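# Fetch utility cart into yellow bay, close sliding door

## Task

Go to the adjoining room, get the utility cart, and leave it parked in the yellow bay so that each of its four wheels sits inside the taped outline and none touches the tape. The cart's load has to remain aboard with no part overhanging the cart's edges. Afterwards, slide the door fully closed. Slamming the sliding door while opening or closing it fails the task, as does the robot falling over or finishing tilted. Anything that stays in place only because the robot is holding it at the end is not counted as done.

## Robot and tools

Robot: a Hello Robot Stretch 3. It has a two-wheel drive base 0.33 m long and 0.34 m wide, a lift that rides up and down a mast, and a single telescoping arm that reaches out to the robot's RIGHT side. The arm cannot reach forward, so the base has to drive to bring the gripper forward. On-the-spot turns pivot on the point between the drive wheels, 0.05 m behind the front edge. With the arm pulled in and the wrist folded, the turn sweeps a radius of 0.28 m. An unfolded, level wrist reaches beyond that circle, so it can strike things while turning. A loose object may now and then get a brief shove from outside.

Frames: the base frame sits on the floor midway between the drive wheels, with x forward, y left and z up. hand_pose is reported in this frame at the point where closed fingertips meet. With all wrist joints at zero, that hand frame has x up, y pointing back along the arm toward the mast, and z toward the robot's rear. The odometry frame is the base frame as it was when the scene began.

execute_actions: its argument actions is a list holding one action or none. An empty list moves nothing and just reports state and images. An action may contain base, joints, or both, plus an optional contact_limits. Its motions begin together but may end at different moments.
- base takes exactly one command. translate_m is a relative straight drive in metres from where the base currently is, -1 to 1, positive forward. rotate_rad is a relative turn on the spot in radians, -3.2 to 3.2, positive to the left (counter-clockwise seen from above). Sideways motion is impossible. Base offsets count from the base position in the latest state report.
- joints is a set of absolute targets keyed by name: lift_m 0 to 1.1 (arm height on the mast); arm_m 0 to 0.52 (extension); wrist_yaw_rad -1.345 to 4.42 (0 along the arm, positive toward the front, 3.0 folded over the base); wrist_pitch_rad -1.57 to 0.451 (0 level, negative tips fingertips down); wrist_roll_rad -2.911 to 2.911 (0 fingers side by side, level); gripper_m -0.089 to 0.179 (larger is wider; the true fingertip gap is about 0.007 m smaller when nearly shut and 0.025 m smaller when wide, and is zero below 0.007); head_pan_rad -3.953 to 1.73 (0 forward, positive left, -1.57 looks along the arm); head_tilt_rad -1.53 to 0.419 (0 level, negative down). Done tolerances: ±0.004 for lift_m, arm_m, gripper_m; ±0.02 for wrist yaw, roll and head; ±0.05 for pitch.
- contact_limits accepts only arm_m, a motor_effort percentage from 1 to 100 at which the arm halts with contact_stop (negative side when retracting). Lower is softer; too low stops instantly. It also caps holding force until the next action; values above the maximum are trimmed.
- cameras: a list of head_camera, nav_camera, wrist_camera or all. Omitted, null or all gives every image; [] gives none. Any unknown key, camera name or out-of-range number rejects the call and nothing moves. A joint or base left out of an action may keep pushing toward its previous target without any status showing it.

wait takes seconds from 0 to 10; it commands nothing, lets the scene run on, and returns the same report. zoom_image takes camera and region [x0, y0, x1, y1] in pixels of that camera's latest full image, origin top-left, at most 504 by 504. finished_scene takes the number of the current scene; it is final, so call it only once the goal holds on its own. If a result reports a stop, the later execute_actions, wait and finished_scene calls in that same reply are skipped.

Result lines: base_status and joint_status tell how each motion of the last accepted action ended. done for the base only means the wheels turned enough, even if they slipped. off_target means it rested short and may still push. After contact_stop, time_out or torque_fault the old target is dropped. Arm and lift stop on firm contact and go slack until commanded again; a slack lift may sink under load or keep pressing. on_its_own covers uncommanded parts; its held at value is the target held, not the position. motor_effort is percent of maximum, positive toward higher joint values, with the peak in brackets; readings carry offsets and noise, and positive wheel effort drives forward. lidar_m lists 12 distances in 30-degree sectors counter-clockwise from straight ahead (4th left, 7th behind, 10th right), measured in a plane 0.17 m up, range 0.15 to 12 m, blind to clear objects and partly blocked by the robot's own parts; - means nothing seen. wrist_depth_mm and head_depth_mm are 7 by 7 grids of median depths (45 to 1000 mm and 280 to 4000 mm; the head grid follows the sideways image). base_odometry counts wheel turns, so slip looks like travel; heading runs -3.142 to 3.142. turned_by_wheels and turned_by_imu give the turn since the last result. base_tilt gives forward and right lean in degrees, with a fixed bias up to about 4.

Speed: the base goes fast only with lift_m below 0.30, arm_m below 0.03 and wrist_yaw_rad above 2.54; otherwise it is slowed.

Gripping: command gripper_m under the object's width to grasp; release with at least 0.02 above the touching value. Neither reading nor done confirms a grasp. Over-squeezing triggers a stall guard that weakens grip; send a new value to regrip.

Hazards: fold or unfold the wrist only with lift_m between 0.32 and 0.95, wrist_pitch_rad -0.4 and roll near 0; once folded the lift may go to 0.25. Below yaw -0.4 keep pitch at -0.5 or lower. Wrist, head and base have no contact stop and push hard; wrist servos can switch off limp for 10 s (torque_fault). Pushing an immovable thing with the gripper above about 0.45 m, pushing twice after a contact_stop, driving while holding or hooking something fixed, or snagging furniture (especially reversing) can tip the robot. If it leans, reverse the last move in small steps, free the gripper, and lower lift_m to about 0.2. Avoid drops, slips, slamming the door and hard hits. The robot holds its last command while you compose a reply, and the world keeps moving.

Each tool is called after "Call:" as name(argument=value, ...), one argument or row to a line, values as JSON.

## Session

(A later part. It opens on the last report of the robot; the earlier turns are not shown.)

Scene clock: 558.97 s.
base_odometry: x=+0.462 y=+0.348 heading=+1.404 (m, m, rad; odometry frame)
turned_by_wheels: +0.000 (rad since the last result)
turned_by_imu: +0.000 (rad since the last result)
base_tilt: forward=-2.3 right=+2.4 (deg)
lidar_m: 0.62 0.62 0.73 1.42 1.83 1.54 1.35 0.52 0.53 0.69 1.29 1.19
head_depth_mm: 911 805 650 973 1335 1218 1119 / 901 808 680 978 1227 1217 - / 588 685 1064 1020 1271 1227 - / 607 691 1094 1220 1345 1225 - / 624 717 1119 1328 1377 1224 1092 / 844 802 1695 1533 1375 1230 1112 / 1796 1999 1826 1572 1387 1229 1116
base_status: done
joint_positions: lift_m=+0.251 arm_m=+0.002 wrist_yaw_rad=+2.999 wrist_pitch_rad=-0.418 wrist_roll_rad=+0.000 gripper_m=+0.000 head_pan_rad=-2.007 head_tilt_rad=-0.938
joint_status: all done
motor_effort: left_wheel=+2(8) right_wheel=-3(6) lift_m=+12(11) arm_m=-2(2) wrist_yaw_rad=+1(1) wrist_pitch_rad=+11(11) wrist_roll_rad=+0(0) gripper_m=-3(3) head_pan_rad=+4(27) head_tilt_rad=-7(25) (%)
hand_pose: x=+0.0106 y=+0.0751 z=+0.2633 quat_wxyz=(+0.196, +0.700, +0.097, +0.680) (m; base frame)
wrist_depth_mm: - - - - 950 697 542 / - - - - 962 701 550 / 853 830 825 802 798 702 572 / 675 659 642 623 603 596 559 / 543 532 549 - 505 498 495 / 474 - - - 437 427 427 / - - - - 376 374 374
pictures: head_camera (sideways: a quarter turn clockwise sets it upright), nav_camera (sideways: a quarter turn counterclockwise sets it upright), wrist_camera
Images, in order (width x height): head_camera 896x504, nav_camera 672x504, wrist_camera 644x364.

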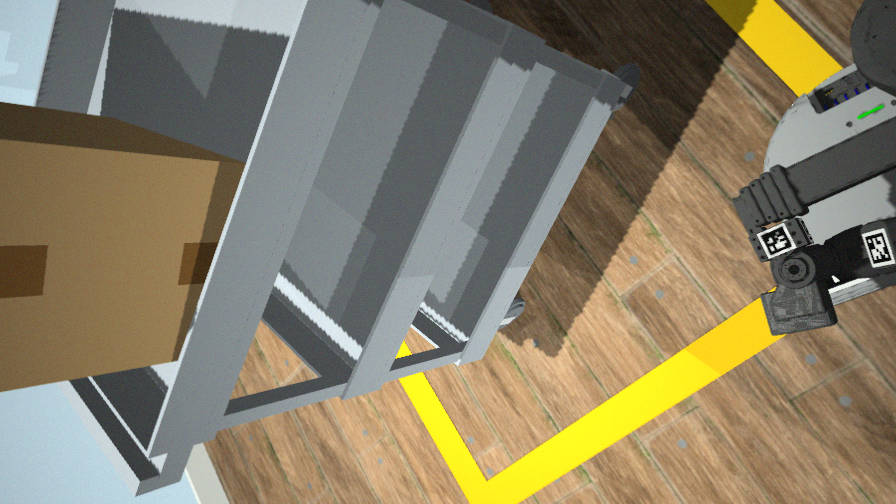

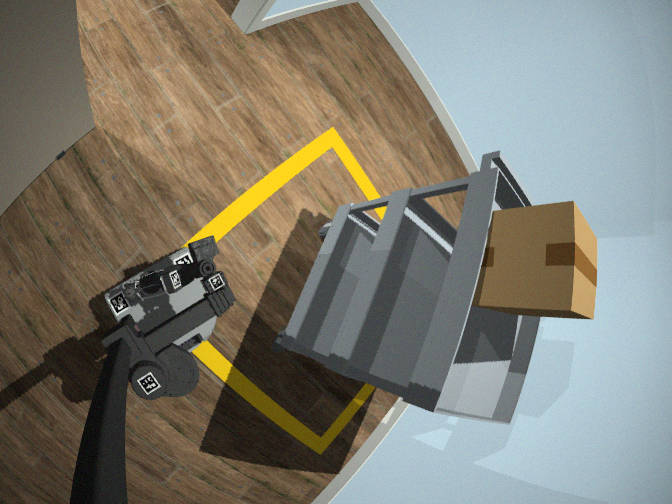

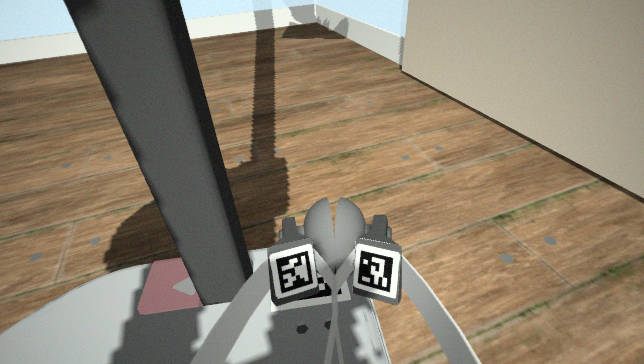

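Call:
execute_actions(
  actions=[
    {"base":{"translate_m":-0.15},"joints":{"lift_m":0.335}},
  ],
  cameras=[],
)

Call:
execute_actions(
  actions=[
    {"joints":{"wrist_yaw_rad":0.0,"gripper_m":0.14,"head_pan_rad":-1.57,"head_tilt_rad":-0.95}},
  ],
  cameras=[],
)

Call:
execute_actions(
  actions=[
    {"joints":{"lift_m":0.26,"wrist_pitch_rad":0.0,"arm_m":0.12}},
  ],
)

Scene clock: 591.90 s.
base_odometry: x=+0.437 y=+0.200 heading=+1.405 (m, m, rad; odometry frame)
turned_by_wheels: +0.000 (rad since the last result)
turned_by_imu: +0.001 (rad since the last result)
base_tilt: forward=-2.3 right=+2.4 (deg)
lidar_m: 0.76 0.76 0.90 1.72 1.80 1.38 1.21 0.47 0.41 0.53 1.57 1.31
head_depth_mm: 1277 803 709 1490 1355 1217 1107 / 1378 806 682 649 1300 1218 - / 915 811 679 951 1029 1223 - / 649 752 657 986 1224 1242 - / 533 626 689 1008 1308 1224 1085 / 542 650 1072 1056 1365 1229 1106 / 561 671 1024 1522 1377 1233 1115
base_status: done
joint_positions: lift_m=+0.334 arm_m=+0.002 wrist_yaw_rad=+2.999 wrist_pitch_rad=-0.418 wrist_roll_rad=+0.000 gripper_m=+0.000 head_pan_rad=-2.007 head_tilt_rad=-0.938
joint_status: all done
motor_effort: left_wheel=+2(6) right_wheel=-2(8) lift_m=+29(30) arm_m=-3(2) wrist_yaw_rad=+1(1) wrist_pitch_rad=+11(11) wrist_roll_rad=+0(0) gripper_m=-3(3) head_pan_rad=+4(4) head_tilt_rad=-7(7) (%)
hand_pose: x=+0.0106 y=+0.0751 z=+0.3472 quat_wxyz=(+0.196, +0.700, +0.097, +0.680) (m; base frame)
wrist_depth_mm: - - - - - 851 650 / - - - - - 903 671 / - - - 966 936 888 701 / 824 793 785 783 764 753 696 / 666 652 649 - 616 621 605 / 564 559 - - 527 517 515 / 488 505 - - 467 459 446
pictures: none
No camera images: the call's "cameras" was empty. Leave "cameras" out to get every camera's image.

Scene clock: 594.40 s.
base_odometry: x=+0.437 y=+0.200 heading=+1.405 (m, m, rad; odometry frame)
turned_by_wheels: +0.000 (rad since the last result)
turned_by_imu: +0.000 (rad since the last result)
base_tilt: forward=-2.4 right=+2.3 (deg)
lidar_m: 0.76 0.76 0.90 1.73 1.79 1.38 1.21 0.46 0.41 0.53 1.57 1.31
head_depth_mm: 518 591 661 936 871 1163 1095 / 557 645 656 977 1163 1199 - / 606 690 1088 1018 1308 1240 - / 1777 800 1110 1344 1372 1227 1119 / 1798 2047 1810 1579 1366 1230 1106 / 1776 2044 1825 1564 1373 1234 1115 / 1736 2020 1821 1565 1384 1245 1109
base_status: not commanded
joint_positions: lift_m=+0.334 arm_m=+0.002 wrist_yaw_rad=+0.002 wrist_pitch_rad=-0.418 wrist_roll_rad=+0.000 gripper_m=+0.140 head_pan_rad=-1.577 head_tilt_rad=-0.938
joint_status: all done
motor_effort: left_wheel=+2(2) right_wheel=-2(3) lift_m=+30(30) arm_m=-3(3) wrist_yaw_rad=-3(7) wrist_pitch_rad=+11(11) wrist_roll_rad=+0(0) gripper_m=+1(95) head_pan_rad=+4(39) head_tilt_rad=-7(7) (%)
hand_pose: x=-0.0211 y=-0.3715 z=+0.3472 quat_wxyz=(+0.692, +0.148, -0.691, -0.146) (m; base frame)
wrist_depth_mm: - - - - - - - / - - - - 746 747 - / - - - 619 640 630 561 / 810 818 802 559 505 504 487 / 670 688 636 645 404 427 409 / 565 - 539 548 514 338 351 / 495 483 478 468 465 330 275
pictures: none
No camera images: the call's "cameras" was empty. Leave "cameras" out to get every camera's image.

Scene clock: 596.53 s.
base_odometry: x=+0.437 y=+0.200 heading=+1.405 (m, m, rad; odometry frame)
turned_by_wheels: +0.000 (rad since the last result)
turned_by_imu: +0.000 (rad since the last result)
base_tilt: forward=-2.4 right=+2.4 (deg)
lidar_m: 0.76 0.76 0.90 1.73 1.79 1.38 1.21 0.46 0.41 0.53 1.57 1.31
head_depth_mm: 517 591 663 936 875 1155 1098 / 559 641 658 977 1163 1198 1135 / 604 689 1088 1021 1298 1188 - / 1770 803 1112 1343 1364 1219 1132 / 1800 2030 1817 1557 1376 1227 1107 / 1789 2034 1809 1567 1382 1229 1111 / 1741 2010 1829 1569 1391 1227 1117
base_status: not commanded
joint_positions: lift_m=+0.261 arm_m=+0.120 wrist_yaw_rad=+0.001 wrist_pitch_rad=-0.022 wrist_roll_rad=+0.000 gripper_m=+0.140 head_pan_rad=-1.577 head_tilt_rad=-0.938
joint_status: all done
motor_effort: left_wheel=+2(2) right_wheel=-3(3) lift_m=+11(26) arm_m=+4(5) wrist_yaw_rad=-2(3) wrist_pitch_rad=+14(12) wrist_roll_rad=+0(1) gripper_m=+1(0) head_pan_rad=+4(5) head_tilt_rad=-7(7) (%)
hand_pose: x=-0.0212 y=-0.5204 z=+0.3695 quat_wxyz=(+0.707, +0.008, -0.707, -0.008) (m; base frame)
wrist_depth_mm: - - - 285 206 161 136 / - - - 355 408 480 960 / - - - - - - - / - - - - - - - / - - - 547 624 621 548 / 804 - 778 470 499 464 485 / 639 613 617 383 391 384 383
pictures: head_camera (sideways: a quarter turn clockwise sets it upright), nav_camera (sideways: a quarter turn counterclockwise sets it upright), wrist_camera
Images, in order (width x height): head_camera 896x504, nav_camera 672x504, wrist_camera 644x364.

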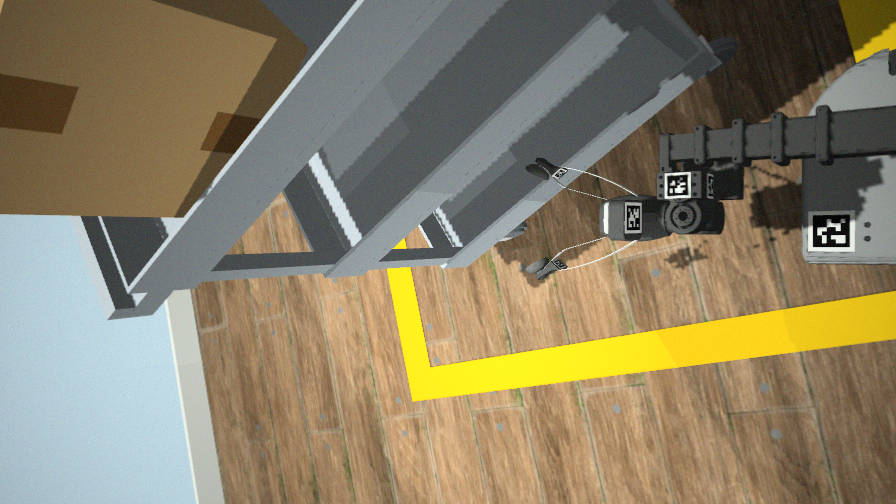

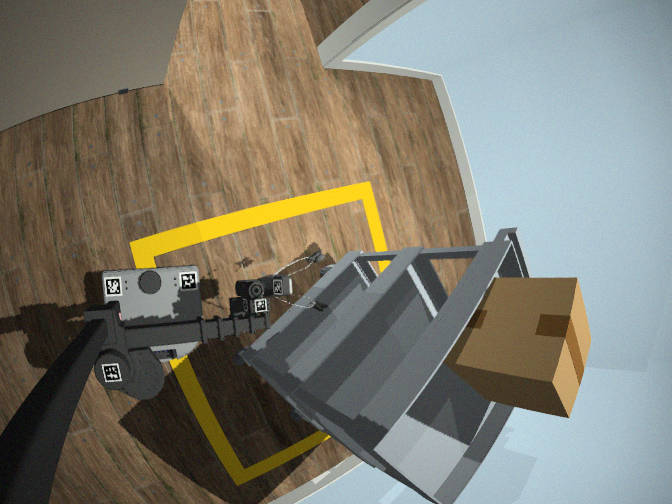

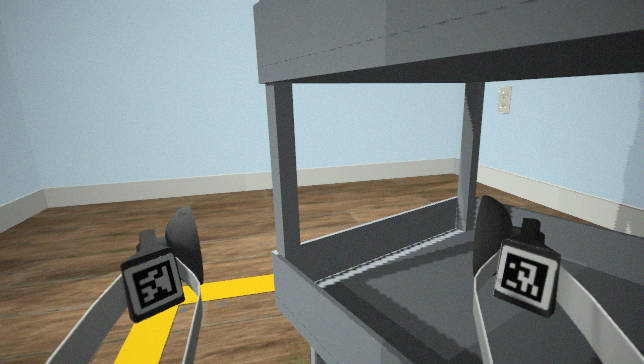

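Call:
execute_actions(
  actions=[
    {"base":{"translate_m":0.05},"joints":{"arm_m":0.36}},
  ],
  cameras=["wrist_camera"],
)

Scene clock: 606.40 s.
base_odometry: x=+0.445 y=+0.249 heading=+1.405 (m, m, rad; odometry frame)
turned_by_wheels: +0.000 (rad since the last result)
turned_by_imu: +0.001 (rad since the last result)
base_tilt: forward=-2.4 right=+2.4 (deg)
lidar_m: 0.71 0.71 0.84 1.63 1.81 1.43 1.26 0.44 0.45 0.58 1.48 1.27
head_depth_mm: 548 626 643 972 899 1154 1099 / 593 672 1061 997 1220 1218 1124 / 836 737 1097 1042 1345 1219 - / 1799 900 1732 1493 1370 1223 1126 / 1809 2051 1811 1566 1375 1221 1104 / 1775 2034 1825 1572 1379 1226 1108 / 1724 2023 1832 1571 1387 1232 1110
base_status: done
joint_positions: lift_m=+0.261 arm_m=+0.360 wrist_yaw_rad=+0.001 wrist_pitch_rad=-0.021 wrist_roll_rad=+0.000 gripper_m=+0.140 head_pan_rad=-1.577 head_tilt_rad=-0.938
joint_status: all done
motor_effort: left_wheel=+2(5) right_wheel=-3(4) lift_m=+11(11) arm_m=+4(4) wrist_yaw_rad=+0(1) wrist_pitch_rad=+13(13) wrist_roll_rad=+0(0) gripper_m=+1(0) head_pan_rad=+4(4) head_tilt_rad=-7(7) (%)
hand_pose: x=-0.0213 y=-0.7604 z=+0.3697 quat_wxyz=(+0.707, +0.008, -0.707, -0.008) (m; base frame)
wrist_depth_mm: - - - 134 106 111 116 / - - - 174 - - 391 / - - - 181 - - 980 / - - - 188 - - 951 / - - - 198 - - 954 / 817 - 774 206 754 382 432 / 636 612 615 217 325 371 381
pictures: wrist_camera
Images, in order (width x height): wrist_camera 644x364.

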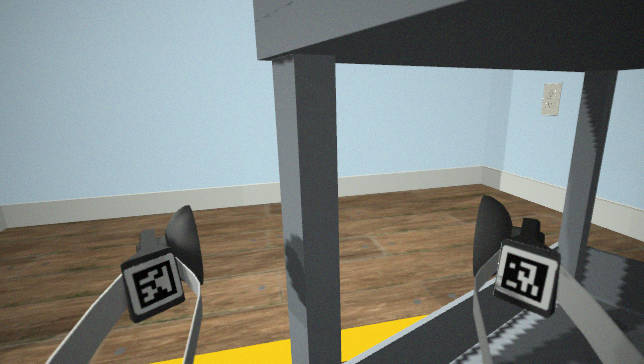

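Call:
execute_actions(
  actions=[
    {"joints":{"arm_m":0.395,"lift_m":0.25}},
  ],
  cameras=[],
)

Call:
execute_actions(
  actions=[
    {"joints":{"gripper_m":-0.035}},
  ],
  cameras=[],
)

Call:
execute_actions(
  actions=[
    {"joints":{"arm_m":0.325,"gripper_m":-0.045}},
  ],
)

Scene clock: 610.53 s.
base_odometry: x=+0.445 y=+0.249 heading=+1.405 (m, m, rad; odometry frame)
turned_by_wheels: +0.000 (rad since the last result)
turned_by_imu: +0.000 (rad since the last result)
base_tilt: forward=-2.3 right=+2.3 (deg)
lidar_m: 0.71 0.72 0.84 1.62 1.81 1.43 1.26 0.45 0.45 0.58 1.48 1.27
head_depth_mm: 549 628 645 972 904 1165 1094 / 594 673 1057 994 1213 1214 1130 / 838 737 1099 1038 1338 1217 - / 1805 898 1737 1515 1367 1223 1131 / 1816 2042 1813 1568 1377 1227 1105 / 1767 2016 1814 1570 1378 1225 1115 / 1742 1993 1826 1567 1378 1239 1113
base_status: not commanded
joint_positions: lift_m=+0.251 arm_m=+0.395 wrist_yaw_rad=+0.001 wrist_pitch_rad=-0.021 wrist_roll_rad=+0.000 gripper_m=+0.140 head_pan_rad=-1.577 head_tilt_rad=-0.938
joint_status: all done
motor_effort: left_wheel=+2(2) right_wheel=-3(2) lift_m=+11(11) arm_m=+3(4) wrist_yaw_rad=-1(0) wrist_pitch_rad=+13(13) wrist_roll_rad=+0(0) gripper_m=+0(0) head_pan_rad=+5(4) head_tilt_rad=-7(7) (%)
hand_pose: x=-0.0213 y=-0.7954 z=+0.3597 quat_wxyz=(+0.707, +0.008, -0.707, -0.008) (m; base frame)
wrist_depth_mm: - - - 130 155 162 170 / - - - 139 - - 367 / - - - 144 - - 928 / - - - 150 - - 966 / - - - 157 - - 858 / 783 - 760 163 730 700 408 / 630 602 597 172 590 343 366
pictures: none
No camera images: the call's "cameras" was empty. Leave "cameras" out to get every camera's image.

Scene clock: 613.10 s.
base_odometry: x=+0.445 y=+0.249 heading=+1.405 (m, m, rad; odometry frame)
turned_by_wheels: +0.000 (rad since the last result)
turned_by_imu: +0.000 (rad since the last result)
base_tilt: forward=-2.3 right=+2.4 (deg)
lidar_m: 0.71 0.71 0.84 1.62 1.81 1.43 1.25 0.44 0.45 0.58 1.48 1.27
head_depth_mm: 549 627 643 975 904 1160 1096 / 593 673 1058 995 1213 1218 1132 / 835 737 1098 1043 1353 1216 - / 1794 898 1728 1533 1371 1226 1129 / 1809 2060 1814 1569 1379 1224 1105 / 1778 2016 1830 1573 1374 1232 1104 / 1755 2010 1829 1575 1379 1237 1112
base_status: not commanded
joint_positions: lift_m=+0.251 arm_m=+0.395 wrist_yaw_rad=+0.050 wrist_pitch_rad=-0.022 wrist_roll_rad=+0.001 gripper_m=-0.033 head_pan_rad=-1.577 head_tilt_rad=-0.938
joint_status: all done
on_its_own: wrist_yaw_rad is held at +0.047, not at your +0.000, by its stall guard, which is not easing now
motor_effort: left_wheel=+2(9) right_wheel=-3(16) lift_m=+11(11) arm_m=+3(4) wrist_yaw_rad=-4(39) wrist_pitch_rad=+13(14) wrist_roll_rad=+0(1) gripper_m=-37(100) head_pan_rad=+5(5) head_tilt_rad=-7(7) (%)
hand_pose: x=-0.0086 y=-0.7951 z=+0.3595 quat_wxyz=(+0.707, +0.026, -0.707, +0.010) (m; base frame)
wrist_depth_mm: - - - 131 157 164 174 / - - - 138 - - - / - - - 144 - - - / - - - 150 - - - / - - - 153 - - 914 / 772 787 776 161 667 725 400 / 621 615 596 172 582 331 365
pictures: none
No camera images: the call's "cameras" was empty. Leave "cameras" out to get every camera's image.

Scene clock: 614.80 s.
base_odometry: x=+0.445 y=+0.249 heading=+1.405 (m, m, rad; odometry frame)
turned_by_wheels: +0.000 (rad since the last result)
turned_by_imu: +0.000 (rad since the last result)
base_tilt: forward=-2.4 right=+2.4 (deg)
lidar_m: 0.71 0.72 0.84 1.62 1.81 1.43 1.26 0.45 0.45 0.56 1.48 1.27
head_depth_mm: 516 590 626 975 887 1105 1100 / 551 637 686 976 1199 1215 1133 / 1814 740 1075 1039 1314 1217 - / 1850 775 1725 1515 1352 1232 1127 / 1812 2031 1815 1564 1378 1219 1108 / 1782 2022 1811 1571 1382 1229 1105 / 1737 2011 1828 1570 1388 1232 1118
base_status: not commanded
joint_positions: lift_m=+0.251 arm_m=+0.326 wrist_yaw_rad=+0.049 wrist_pitch_rad=-0.022 wrist_roll_rad=+0.001 gripper_m=-0.036 head_pan_rad=-1.577 head_tilt_rad=-0.938
joint_status: gripper_m off_target (ended at -0.036, target -0.045); the others done
on_its_own: wrist_yaw_rad is held at +0.047, not at your +0.000, by its stall guard, which is not easing now; gripper_m is held at -0.037, not at your -0.045, by its stall guard, which is still easing
motor_effort: left_wheel=+3(2) right_wheel=-3(3) lift_m=+12(12) arm_m=-9(9) wrist_yaw_rad=-2(4) wrist_pitch_rad=+13(14) wrist_roll_rad=-1(1) gripper_m=-21(91) head_pan_rad=+5(5) head_tilt_rad=-7(7) (%)
hand_pose: x=-0.0089 y=-0.7261 z=+0.3595 quat_wxyz=(+0.707, +0.025, -0.707, +0.009) (m; base frame)
wrist_depth_mm: - - - 133 157 164 172 / - - - 141 - - 982 / - - - 148 - - - / - - - 154 - - - / - - - 154 - - 909 / 792 770 771 164 670 694 424 / 611 601 596 175 576 357 366
pictures: head_camera (sideways: a quarter turn clockwise sets it upright), nav_camera (sideways: a quarter turn counterclockwise sets it upright), wrist_camera
Images, in order (width x height): head_camera 896x504, nav_camera 672x504, wrist_camera 644x364.

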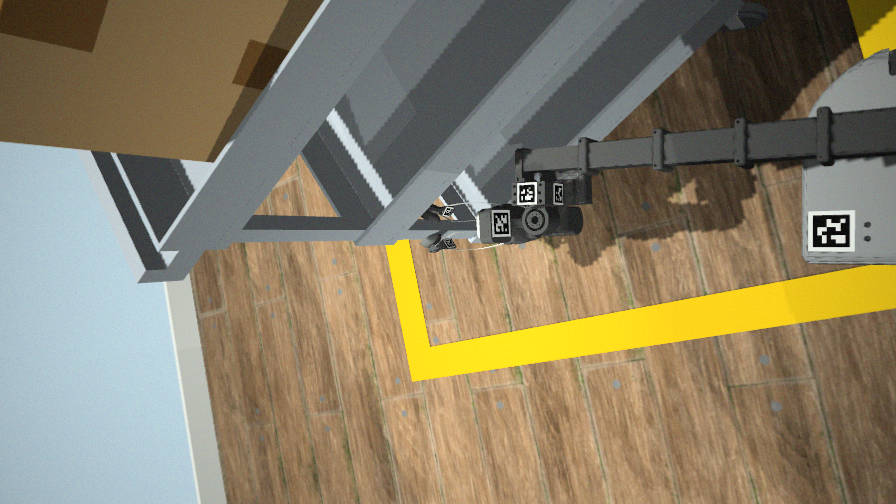

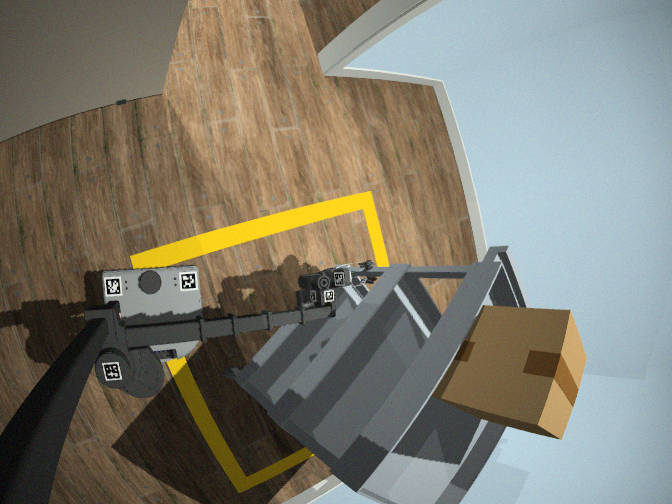

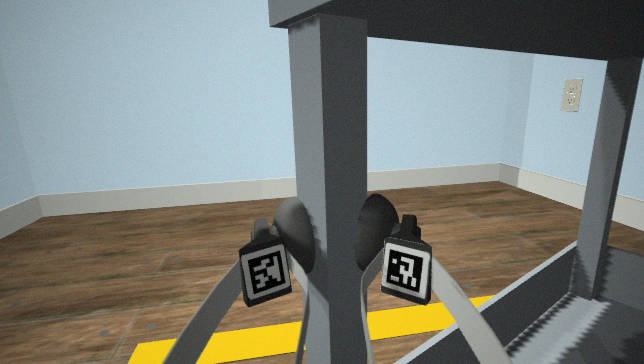

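Call:
execute_actions(
  actions=[
    {"joints":{"gripper_m":0.12,"wrist_yaw_rad":0.03}},
  ],
  cameras=[],
)

Call:
execute_actions(
  actions=[
    {"joints":{"arm_m":0.01,"head_pan_rad":-2.3,"head_tilt_rad":-0.95}},
  ],
  cameras=["head_camera"],
)

Scene clock: 624.40 s.
base_odometry: x=+0.445 y=+0.249 heading=+1.405 (m, m, rad; odometry frame)
turned_by_wheels: +0.000 (rad since the last result)
turned_by_imu: +0.001 (rad since the last result)
base_tilt: forward=-2.4 right=+2.4 (deg)
lidar_m: 0.72 0.72 0.84 1.63 1.80 1.43 1.26 0.45 0.45 0.56 1.47 1.27
head_depth_mm: 517 592 630 970 888 1108 1091 / 553 637 688 977 1197 1220 1132 / 1845 736 1075 1042 1317 1223 - / 1843 776 1720 1503 1349 1227 1123 / 1813 2026 1823 1563 1377 1226 1108 / 1766 2007 1821 1581 1380 1226 1112 / 1744 2015 1816 1576 1387 1233 1114
base_status: not commanded
joint_positions: lift_m=+0.251 arm_m=+0.325 wrist_yaw_rad=+0.032 wrist_pitch_rad=-0.022 wrist_roll_rad=+0.001 gripper_m=+0.120 head_pan_rad=-1.577 head_tilt_rad=-0.938
joint_status: all done
motor_effort: left_wheel=+2(4) right_wheel=-3(7) lift_m=+12(12) arm_m=-3(8) wrist_yaw_rad=-3(16) wrist_pitch_rad=+13(14) wrist_roll_rad=-1(1) gripper_m=+1(94) head_pan_rad=+4(4) head_tilt_rad=-7(7) (%)
hand_pose: x=-0.0132 y=-0.7258 z=+0.3596 quat_wxyz=(+0.707, +0.019, -0.707, +0.003) (m; base frame)
wrist_depth_mm: - - - 134 155 162 170 / - - - 144 - - 385 / - - - 151 - - - / - - - 156 - - - / - - - 163 - - 434 / 788 794 765 172 742 - 423 / 610 605 600 179 556 352 366
pictures: none
No camera images: the call's "cameras" was empty. Leave "cameras" out to get every camera's image.

Scene clock: 627.93 s.
base_odometry: x=+0.445 y=+0.249 heading=+1.405 (m, m, rad; odometry frame)
turned_by_wheels: +0.000 (rad since the last result)
turned_by_imu: +0.000 (rad since the last result)
base_tilt: forward=-2.3 right=+2.4 (deg)
lidar_m: 0.71 0.71 0.84 1.63 1.80 1.43 1.26 0.45 0.45 0.55 1.48 1.27
head_depth_mm: 1173 1352 1566 1549 1353 1209 1139 / 1205 850 1526 1509 1364 1216 - / 1252 814 684 948 1188 1221 - / 1345 814 685 968 1194 1238 - / 1435 818 651 984 1237 1237 1094 / 600 616 651 994 1262 1235 1109 / 492 580 653 1000 1289 1237 1109
base_status: not commanded
joint_positions: lift_m=+0.251 arm_m=+0.010 wrist_yaw_rad=+0.030 wrist_pitch_rad=-0.022 wrist_roll_rad=+0.001 gripper_m=+0.120 head_pan_rad=-2.293 head_tilt_rad=-0.938
joint_status: all done
motor_effort: left_wheel=+2(3) right_wheel=-2(3) lift_m=+13(12) arm_m=-3(3) wrist_yaw_rad=-1(2) wrist_pitch_rad=+13(14) wrist_roll_rad=-1(1) gripper_m=+0(1) head_pan_rad=-5(51) head_tilt_rad=-7(5) (%)
hand_pose: x=-0.0137 y=-0.4108 z=+0.3596 quat_wxyz=(+0.707, +0.019, -0.707, +0.003) (m; base frame)
wrist_depth_mm: - - - 418 312 248 209 / - - - - - 660 - / - - - - - - - / - - - - - - - / - - - 910 616 644 566 / 793 811 751 685 408 - 470 / 615 596 598 582 386 307 369
pictures: head_camera (sideways: a quarter turn clockwise sets it upright)
Images, in order (width x height): head_camera 896x504.

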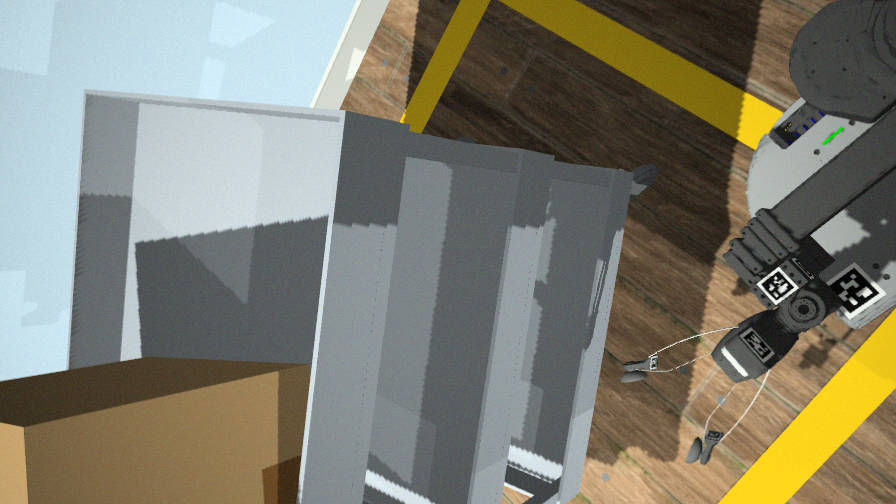

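Call:
execute_actions(
  actions=[
    {"base":{"rotate_rad":1.56},"joints":{"lift_m":0.36,"wrist_pitch_rad":-0.57,"gripper_m":0.0,"head_pan_rad":-1.2,"head_tilt_rad":-0.6}},
  ],
  cameras=[],
)

Call:
execute_actions(
  actions=[
    {"base":{"translate_m":1.0},"joints":{"wrist_yaw_rad":-1.2,"head_pan_rad":-1.9,"head_tilt_rad":-0.7}},
  ],
)

Scene clock: 637.60 s.
base_odometry: x=+0.445 y=+0.249 heading=+2.965 (m, m, rad; odometry frame)
turned_by_wheels: +1.560 (rad since the last result)
turned_by_imu: +1.567 (rad since the last result)
base_tilt: forward=-2.3 right=+2.4 (deg)
lidar_m: 1.58 1.81 1.45 1.26 0.45 0.45 0.55 1.52 1.27 0.71 0.72 0.83
head_depth_mm: 557 602 670 786 1579 1426 1208 / 564 627 702 802 927 1105 1217 / 571 636 713 814 944 1134 1211 / 580 644 727 828 964 1161 1209 / 586 650 736 846 986 1199 1220 / 595 661 748 863 1008 1222 1228 / 602 673 764 877 1036 1264 1217
base_status: done
joint_positions: lift_m=+0.359 arm_m=+0.010 wrist_yaw_rad=+0.030 wrist_pitch_rad=-0.583 wrist_roll_rad=+0.001 gripper_m=+0.000 head_pan_rad=-1.207 head_tilt_rad=-0.606
joint_status: all done
motor_effort: left_wheel=-2(5) right_wheel=+2(5) lift_m=+30(31) arm_m=-2(3) wrist_yaw_rad=+0(1) wrist_pitch_rad=+8(12) wrist_roll_rad=-1(1) gripper_m=-3(92) head_pan_rad=+6(49) head_tilt_rad=+3(31) (%)
hand_pose: x=-0.0154 y=-0.3559 z=+0.3371 quat_wxyz=(+0.680, +0.213, -0.674, -0.193) (m; base frame)
wrist_depth_mm: 392 413 432 480 - - - / 432 456 492 538 890 894 839 / 472 510 540 602 758 724 720 / 536 586 627 640 630 619 610 / 589 574 568 - 552 544 536 / 524 511 512 478 482 487 480 / 464 461 449 445 442 432 425
pictures: none
No camera images: the call's "cameras" was empty. Leave "cameras" out to get every camera's image.

Scene clock: 648.77 s.
base_odometry: x=-0.539 y=+0.426 heading=+2.965 (m, m, rad; odometry frame)
turned_by_wheels: +0.000 (rad since the last result)
turned_by_imu: -0.001 (rad since the last result)
base_tilt: forward=-2.4 right=+2.4 (deg)
lidar_m: 0.84 0.84 0.98 1.50 1.51 1.32 1.33 0.92 0.54 0.48 0.52 0.61
head_depth_mm: 539 620 736 899 1166 1346 1159 / 500 572 671 803 1011 1288 1171 / 469 530 613 725 884 1140 1171 / 440 496 566 659 788 982 1148 / 415 464 525 606 711 869 1110 / 392 436 490 558 666 857 1086 / 372 412 467 570 676 794 967
base_status: done
joint_positions: lift_m=+0.359 arm_m=+0.010 wrist_yaw_rad=-1.198 wrist_pitch_rad=-0.583 wrist_roll_rad=+0.001 gripper_m=+0.000 head_pan_rad=-1.893 head_tilt_rad=-0.691
joint_status: all done
motor_effort: left_wheel=-2(3) right_wheel=+1(5) lift_m=+30(30) arm_m=-2(2) wrist_yaw_rad=-2(2) wrist_pitch_rad=+8(8) wrist_roll_rad=-1(1) gripper_m=-3(3) head_pan_rad=-4(48) head_tilt_rad=-5(19) (%)
hand_pose: x=-0.2084 y=-0.2281 z=+0.3370 quat_wxyz=(+0.444, -0.214, -0.674, -0.550) (m; base frame)
wrist_depth_mm: 333 451 744 - - - - / 341 457 752 929 912 873 879 / 339 456 724 757 744 724 707 / 337 468 651 650 639 616 631 / 340 464 568 - 553 541 533 / 345 477 511 481 489 486 480 / 346 448 451 445 442 442 435
pictures: head_camera (sideways: a quarter turn clockwise sets it upright), nav_camera (sideways: a quarter turn counterclockwise sets it upright), wrist_camera
Images, in order (width x height): head_camera 896x504, nav_camera 672x504, wrist_camera 644x364.

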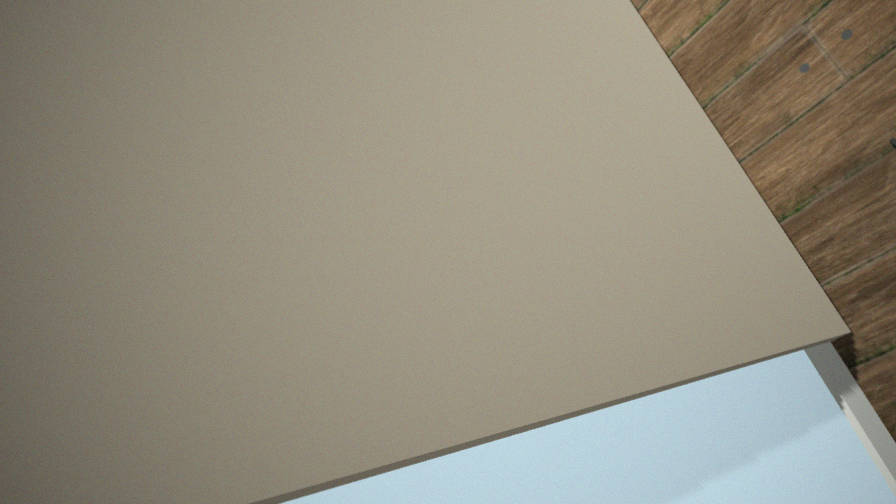

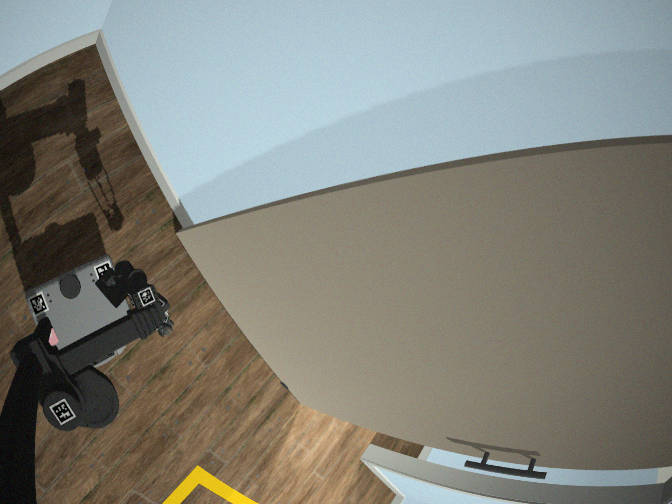

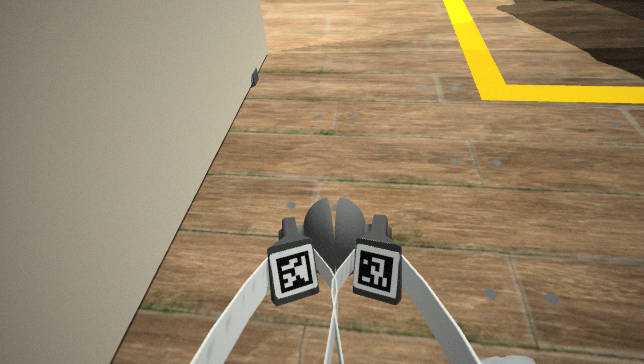

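Call:
execute_actions(
  actions=[
    {"base":{"rotate_rad":0.18}},
  ],
  cameras=[],
)

Call:
execute_actions(
  actions=[
    {"base":{"translate_m":0.2},"joints":{"head_pan_rad":-2.1,"head_tilt_rad":-0.9}},
  ],
  cameras=[],
)

Call:
execute_actions(
  actions=[
    {"joints":{"arm_m":0.22}},
  ],
)

Scene clock: 655.77 s.
base_odometry: x=-0.539 y=+0.426 heading=-3.139 (m, m, rad; odometry frame)
turned_by_wheels: +0.180 (rad since the last result)
turned_by_imu: +0.181 (rad since the last result)
base_tilt: forward=-2.4 right=+2.4 (deg)
lidar_m: 0.84 0.86 1.12 1.50 1.54 1.31 1.55 0.72 0.50 0.48 0.53 0.69
head_depth_mm: 451 517 602 727 908 1215 1163 / 432 491 568 678 838 1090 1172 / 415 470 542 636 774 993 1165 / 398 449 514 599 719 901 1130 / 384 430 490 575 716 912 1133 / 384 454 526 609 717 870 1096 / 406 451 506 581 676 813 1014
base_status: done
joint_positions: lift_m=+0.359 arm_m=+0.010 wrist_yaw_rad=-1.198 wrist_pitch_rad=-0.583 wrist_roll_rad=+0.001 gripper_m=+0.000 head_pan_rad=-1.893 head_tilt_rad=-0.691
joint_status: not commanded
motor_effort: left_wheel=-2(5) right_wheel=+3(5) lift_m=+30(30) arm_m=-3(2) wrist_yaw_rad=-2(2) wrist_pitch_rad=+8(8) wrist_roll_rad=-1(1) gripper_m=-3(4) head_pan_rad=-5(3) head_tilt_rad=-5(5) (%)
hand_pose: x=-0.2083 y=-0.2280 z=+0.3369 quat_wxyz=(+0.444, -0.214, -0.674, -0.550) (m; base frame)
wrist_depth_mm: 265 332 484 880 - - - / 272 348 509 852 921 865 876 / 280 361 540 747 753 730 724 / 283 370 570 650 637 634 609 / 293 392 548 - 561 546 536 / 303 399 504 484 493 487 484 / 312 419 454 446 442 435 424
pictures: none
No camera images: the call's "cameras" was empty. Leave "cameras" out to get every camera's image.

Scene clock: 658.83 s.
base_odometry: x=-0.739 y=+0.425 heading=-3.139 (m, m, rad; odometry frame)
turned_by_wheels: +0.000 (rad since the last result)
turned_by_imu: +0.000 (rad since the last result)
base_tilt: forward=-2.3 right=+2.4 (deg)
lidar_m: 0.64 0.66 0.85 1.52 1.55 1.49 1.70 0.69 0.54 0.51 0.52 0.67
head_depth_mm: 576 701 891 1224 1391 1235 1124 / 532 637 789 1041 1357 1238 1140 / 493 583 705 903 1243 1248 - / 480 560 685 848 1152 1264 - / 490 566 667 812 1042 1216 1125 / 461 528 614 736 921 1179 1122 / 435 494 569 671 826 1054 1119
base_status: done
joint_positions: lift_m=+0.359 arm_m=+0.010 wrist_yaw_rad=-1.198 wrist_pitch_rad=-0.583 wrist_roll_rad=+0.001 gripper_m=+0.000 head_pan_rad=-2.093 head_tilt_rad=-0.889
joint_status: all done
motor_effort: left_wheel=-2(4) right_wheel=+2(5) lift_m=+30(30) arm_m=-2(2) wrist_yaw_rad=-2(2) wrist_pitch_rad=+8(8) wrist_roll_rad=-1(1) gripper_m=-3(3) head_pan_rad=-4(26) head_tilt_rad=-6(27) (%)
hand_pose: x=-0.2083 y=-0.2280 z=+0.3369 quat_wxyz=(+0.444, -0.214, -0.674, -0.550) (m; base frame)
wrist_depth_mm: 251 319 461 844 - - - / 270 326 481 870 930 888 871 / 299 338 511 756 739 733 729 / 329 371 539 648 630 628 616 / 335 415 550 - 554 543 539 / 340 440 519 486 493 489 484 / 351 432 451 444 444 437 429
pictures: none
No camera images: the call's "cameras" was empty. Leave "cameras" out to get every camera's image.

Scene clock: 661.63 s.
base_odometry: x=-0.739 y=+0.425 heading=-3.139 (m, m, rad; odometry frame)
turned_by_wheels: +0.000 (rad since the last result)
turned_by_imu: +0.000 (rad since the last result)
base_tilt: forward=-2.4 right=+2.4 (deg)
lidar_m: 0.64 0.65 0.85 1.52 1.55 1.50 1.70 0.69 0.54 0.51 0.52 0.68
head_depth_mm: 575 700 892 1230 1389 1234 1118 / 532 636 790 1042 1341 1235 1137 / 493 581 709 903 1253 1244 - / 480 560 685 848 1119 1268 1130 / 490 566 666 812 988 1213 1116 / 461 527 615 737 906 1186 1115 / 436 494 569 673 822 1054 1123
base_status: not commanded
joint_positions: lift_m=+0.359 arm_m=+0.220 wrist_yaw_rad=-1.199 wrist_pitch_rad=-0.583 wrist_roll_rad=+0.001 gripper_m=+0.000 head_pan_rad=-2.093 head_tilt_rad=-0.889
joint_status: all done
motor_effort: left_wheel=-2(2) right_wheel=+2(1) lift_m=+30(30) arm_m=+4(4) wrist_yaw_rad=-1(2) wrist_pitch_rad=+8(8) wrist_roll_rad=-1(1) gripper_m=-3(3) head_pan_rad=-4(4) head_tilt_rad=-7(7) (%)
hand_pose: x=-0.2084 y=-0.4374 z=+0.3369 quat_wxyz=(+0.444, -0.214, -0.674, -0.550) (m; base frame)
wrist_depth_mm: 115 140 166 201 - - - / 118 145 187 220 857 880 867 / 121 151 210 245 736 739 705 / 125 156 234 266 638 616 613 / 128 162 252 - 545 540 530 / 133 168 249 399 493 482 477 / 137 175 321 435 444 430 431
pictures: head_camera (sideways: a quarter turn clockwise sets it upright), nav_camera (sideways: a quarter turn counterclockwise sets it upright), wrist_camera
Images, in order (width x height): head_camera 896x504, nav_camera 672x504, wrist_camera 644x364.

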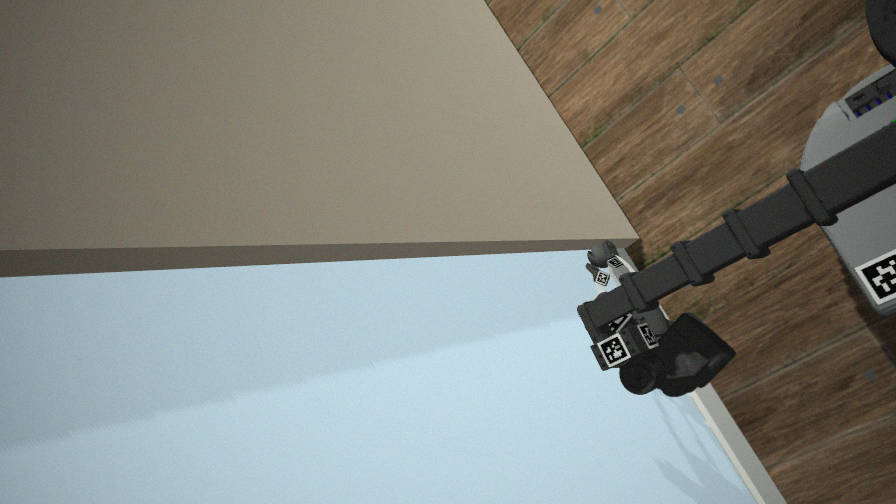

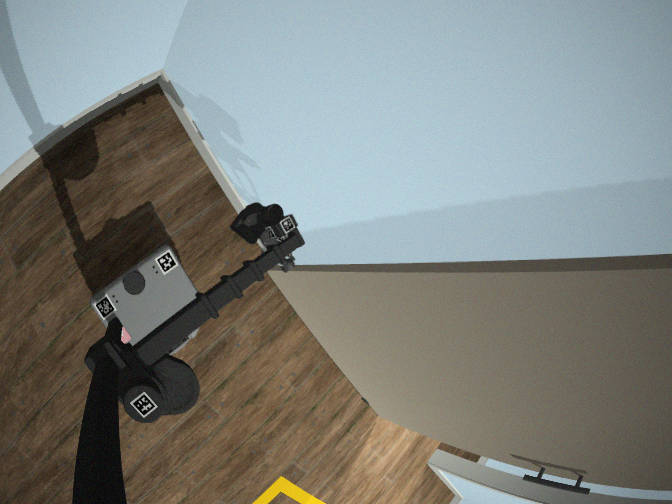

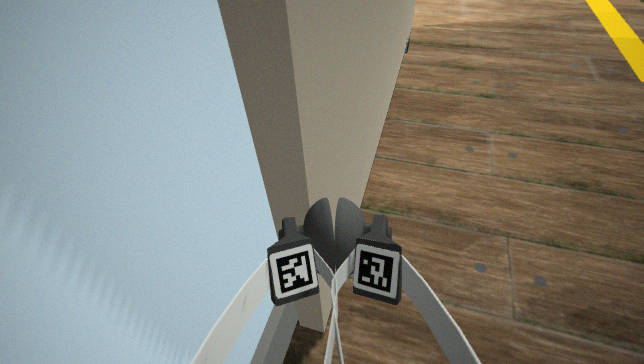

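Call:
execute_actions(
  actions=[
    {"joints":{"arm_m":0.245}},
  ],
  cameras=[],
)

Call:
execute_actions(
  actions=[
    {"base":{"translate_m":-0.08}},
  ],
)

Scene clock: 665.40 s.
base_odometry: x=-0.739 y=+0.425 heading=-3.139 (m, m, rad; odometry frame)
turned_by_wheels: +0.000 (rad since the last result)
turned_by_imu: +0.000 (rad since the last result)
base_tilt: forward=-2.3 right=+2.4 (deg)
lidar_m: 0.64 0.65 0.85 1.52 1.55 1.50 1.70 0.69 0.54 0.51 0.52 0.67
head_depth_mm: 577 699 890 1226 1394 1227 1115 / 531 634 790 1041 1346 1233 1139 / 493 582 708 906 1250 1235 - / 480 561 684 846 1123 1257 1130 / 490 564 666 815 973 1217 1115 / 459 527 615 736 897 1190 1118 / 436 493 570 673 822 1055 1118
base_status: not commanded
joint_positions: lift_m=+0.359 arm_m=+0.245 wrist_yaw_rad=-1.199 wrist_pitch_rad=-0.583 wrist_roll_rad=+0.001 gripper_m=+0.000 head_pan_rad=-2.093 head_tilt_rad=-0.889
joint_status: all done
motor_effort: left_wheel=-2(2) right_wheel=+2(2) lift_m=+29(30) arm_m=+4(5) wrist_yaw_rad=-1(2) wrist_pitch_rad=+8(8) wrist_roll_rad=-1(1) gripper_m=-2(3) head_pan_rad=-4(4) head_tilt_rad=-7(6) (%)
hand_pose: x=-0.2084 y=-0.4624 z=+0.3369 quat_wxyz=(+0.444, -0.214, -0.674, -0.550) (m; base frame)
wrist_depth_mm: 93 111 156 153 751 - - / 95 115 170 172 822 864 873 / 98 119 180 199 712 721 714 / 101 124 190 235 638 623 615 / 105 129 200 - 553 545 539 / 105 134 196 391 487 482 474 / 109 139 253 430 446 437 431
pictures: none
No camera images: the call's "cameras" was empty. Leave "cameras" out to get every camera's image.

Scene clock: 667.60 s.
base_odometry: x=-0.659 y=+0.425 heading=-3.139 (m, m, rad; odometry frame)
turned_by_wheels: +0.000 (rad since the last result)
turned_by_imu: +0.002 (rad since the last result)
base_tilt: forward=-2.4 right=+2.4 (deg)
lidar_m: 0.72 0.74 0.96 1.51 1.55 1.42 1.65 0.70 0.54 0.51 0.52 0.68
head_depth_mm: 583 708 903 1244 1389 1233 1123 / 538 642 799 1057 1374 1234 1137 / 499 588 718 915 1263 1244 - / 469 553 674 852 1108 1262 1128 / 493 572 674 824 985 1227 1114 / 466 533 622 745 907 1192 1112 / 440 499 576 679 829 1072 1116
base_status: done
joint_positions: lift_m=+0.360 arm_m=+0.245 wrist_yaw_rad=-1.198 wrist_pitch_rad=-0.588 wrist_roll_rad=+0.001 gripper_m=+0.000 head_pan_rad=-2.093 head_tilt_rad=-0.889
joint_status: not commanded
motor_effort: left_wheel=-1(15) right_wheel=+1(36) lift_m=+22(30) arm_m=+4(4) wrist_yaw_rad=-2(28) wrist_pitch_rad=+11(29) wrist_roll_rad=-1(1) gripper_m=-3(3) head_pan_rad=-4(4) head_tilt_rad=-6(7) (%)
hand_pose: x=-0.2076 y=-0.4624 z=+0.3365 quat_wxyz=(+0.443, -0.212, -0.674, -0.551) (m; base frame)
wrist_depth_mm: 98 118 149 144 809 - - / 101 122 166 161 825 888 835 / 104 126 184 187 719 726 712 / 105 131 199 220 634 624 604 / 108 136 211 - 557 533 540 / 112 141 208 384 489 486 471 / 115 148 272 428 442 434 426
pictures: head_camera (sideways: a quarter turn clockwise sets it upright), nav_camera (sideways: a quarter turn counterclockwise sets it upright), wrist_camera
Images, in order (width x height): head_camera 896x504, nav_camera 672x504, wrist_camera 644x364.

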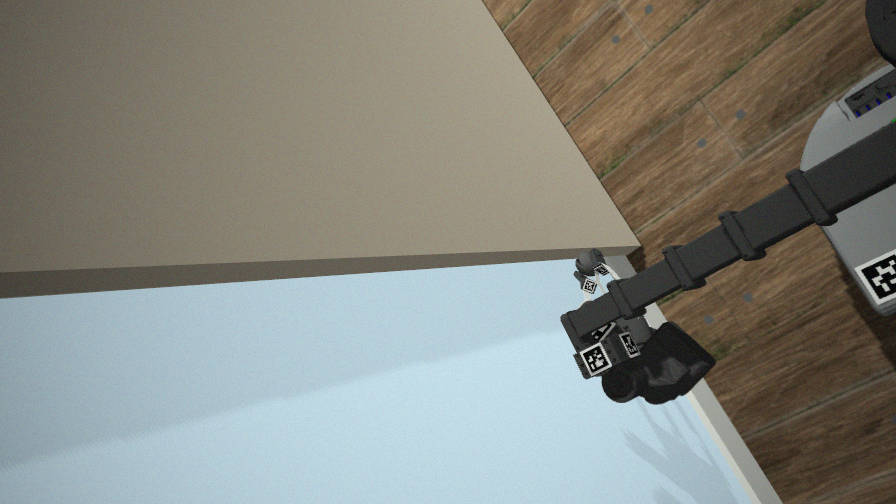

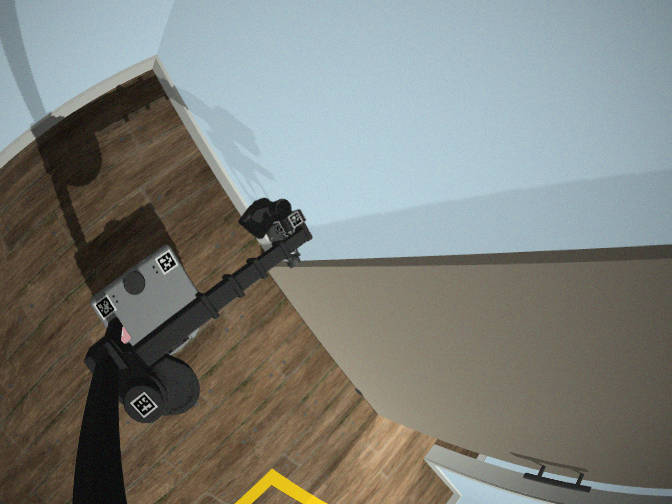

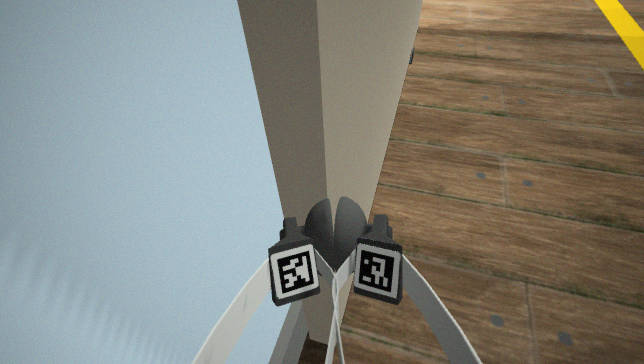

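Call:
execute_actions(
  actions=[
    {"base":{"translate_m":-0.3},"joints":{"arm_m":0.262}},
  ],
)

Scene clock: 674.17 s.
base_odometry: x=-0.359 y=+0.426 heading=-3.139 (m, m, rad; odometry frame)
turned_by_wheels: +0.000 (rad since the last result)
turned_by_imu: +0.005 (rad since the last result)
base_tilt: forward=-2.3 right=+2.4 (deg)
lidar_m: 1.02 1.04 1.36 1.49 1.52 1.15 1.44 0.73 0.54 0.53 0.55 0.71
head_depth_mm: 606 740 941 1285 1391 1235 1118 / 562 670 829 1097 1372 1245 1135 / 522 615 748 960 1319 1240 - / 487 567 679 847 1128 1265 1130 / 463 551 673 847 1007 1221 1123 / 487 555 647 778 929 1202 1116 / 458 520 601 711 866 1117 1118
base_status: done
joint_positions: lift_m=+0.360 arm_m=+0.262 wrist_yaw_rad=-1.191 wrist_pitch_rad=-0.604 wrist_roll_rad=+0.001 gripper_m=+0.000 head_pan_rad=-2.093 head_tilt_rad=-0.889
joint_status: all done
motor_effort: left_wheel=+2(15) right_wheel=-8(39) lift_m=+21(22) arm_m=+3(7) wrist_yaw_rad=-11(23) wrist_pitch_rad=+21(31) wrist_roll_rad=-1(1) gripper_m=-5(4) head_pan_rad=-3(4) head_tilt_rad=-7(7) (%)
hand_pose: x=-0.2046 y=-0.4796 z=+0.3332 quat_wxyz=(+0.440, -0.204, -0.677, -0.553) (m; base frame)
wrist_depth_mm: 99 116 100 139 713 - - / 103 124 115 153 799 851 822 / 105 128 137 170 697 707 677 / 107 134 167 187 627 599 598 / 111 138 198 - 535 535 525 / 115 145 211 273 478 484 476 / 119 151 278 363 433 430 419
pictures: head_camera (sideways: a quarter turn clockwise sets it upright), nav_camera (sideways: a quarter turn counterclockwise sets it upright), wrist_camera
Images, in order (width x height): head_camera 896x504, nav_camera 672x504, wrist_camera 644x364.

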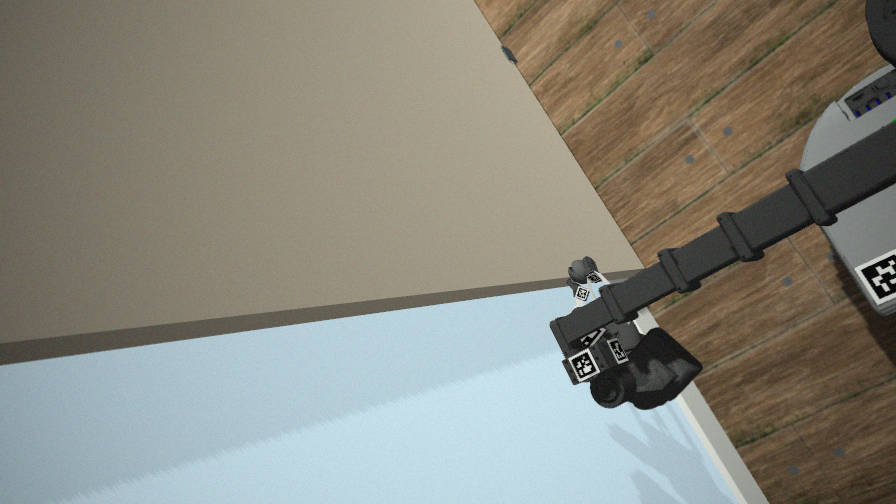

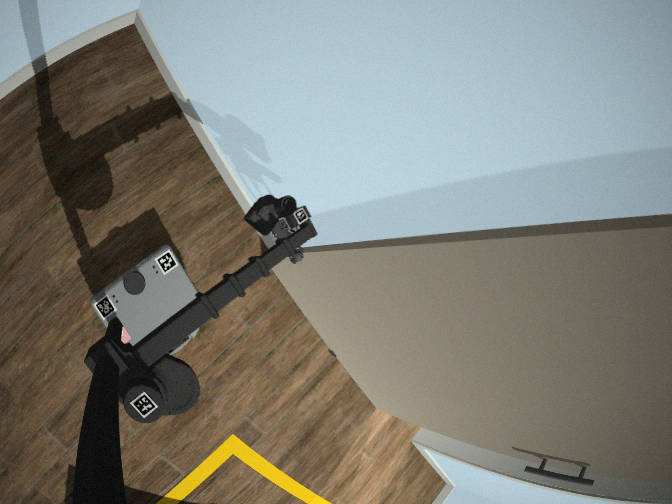

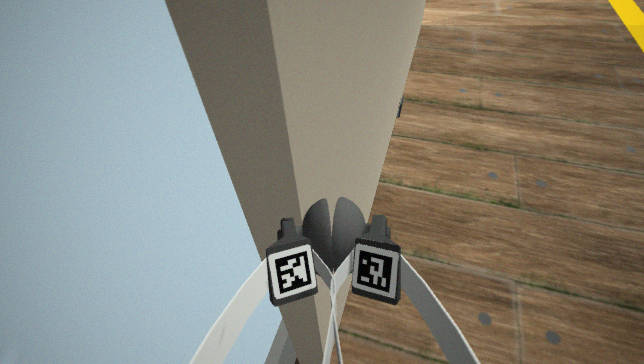

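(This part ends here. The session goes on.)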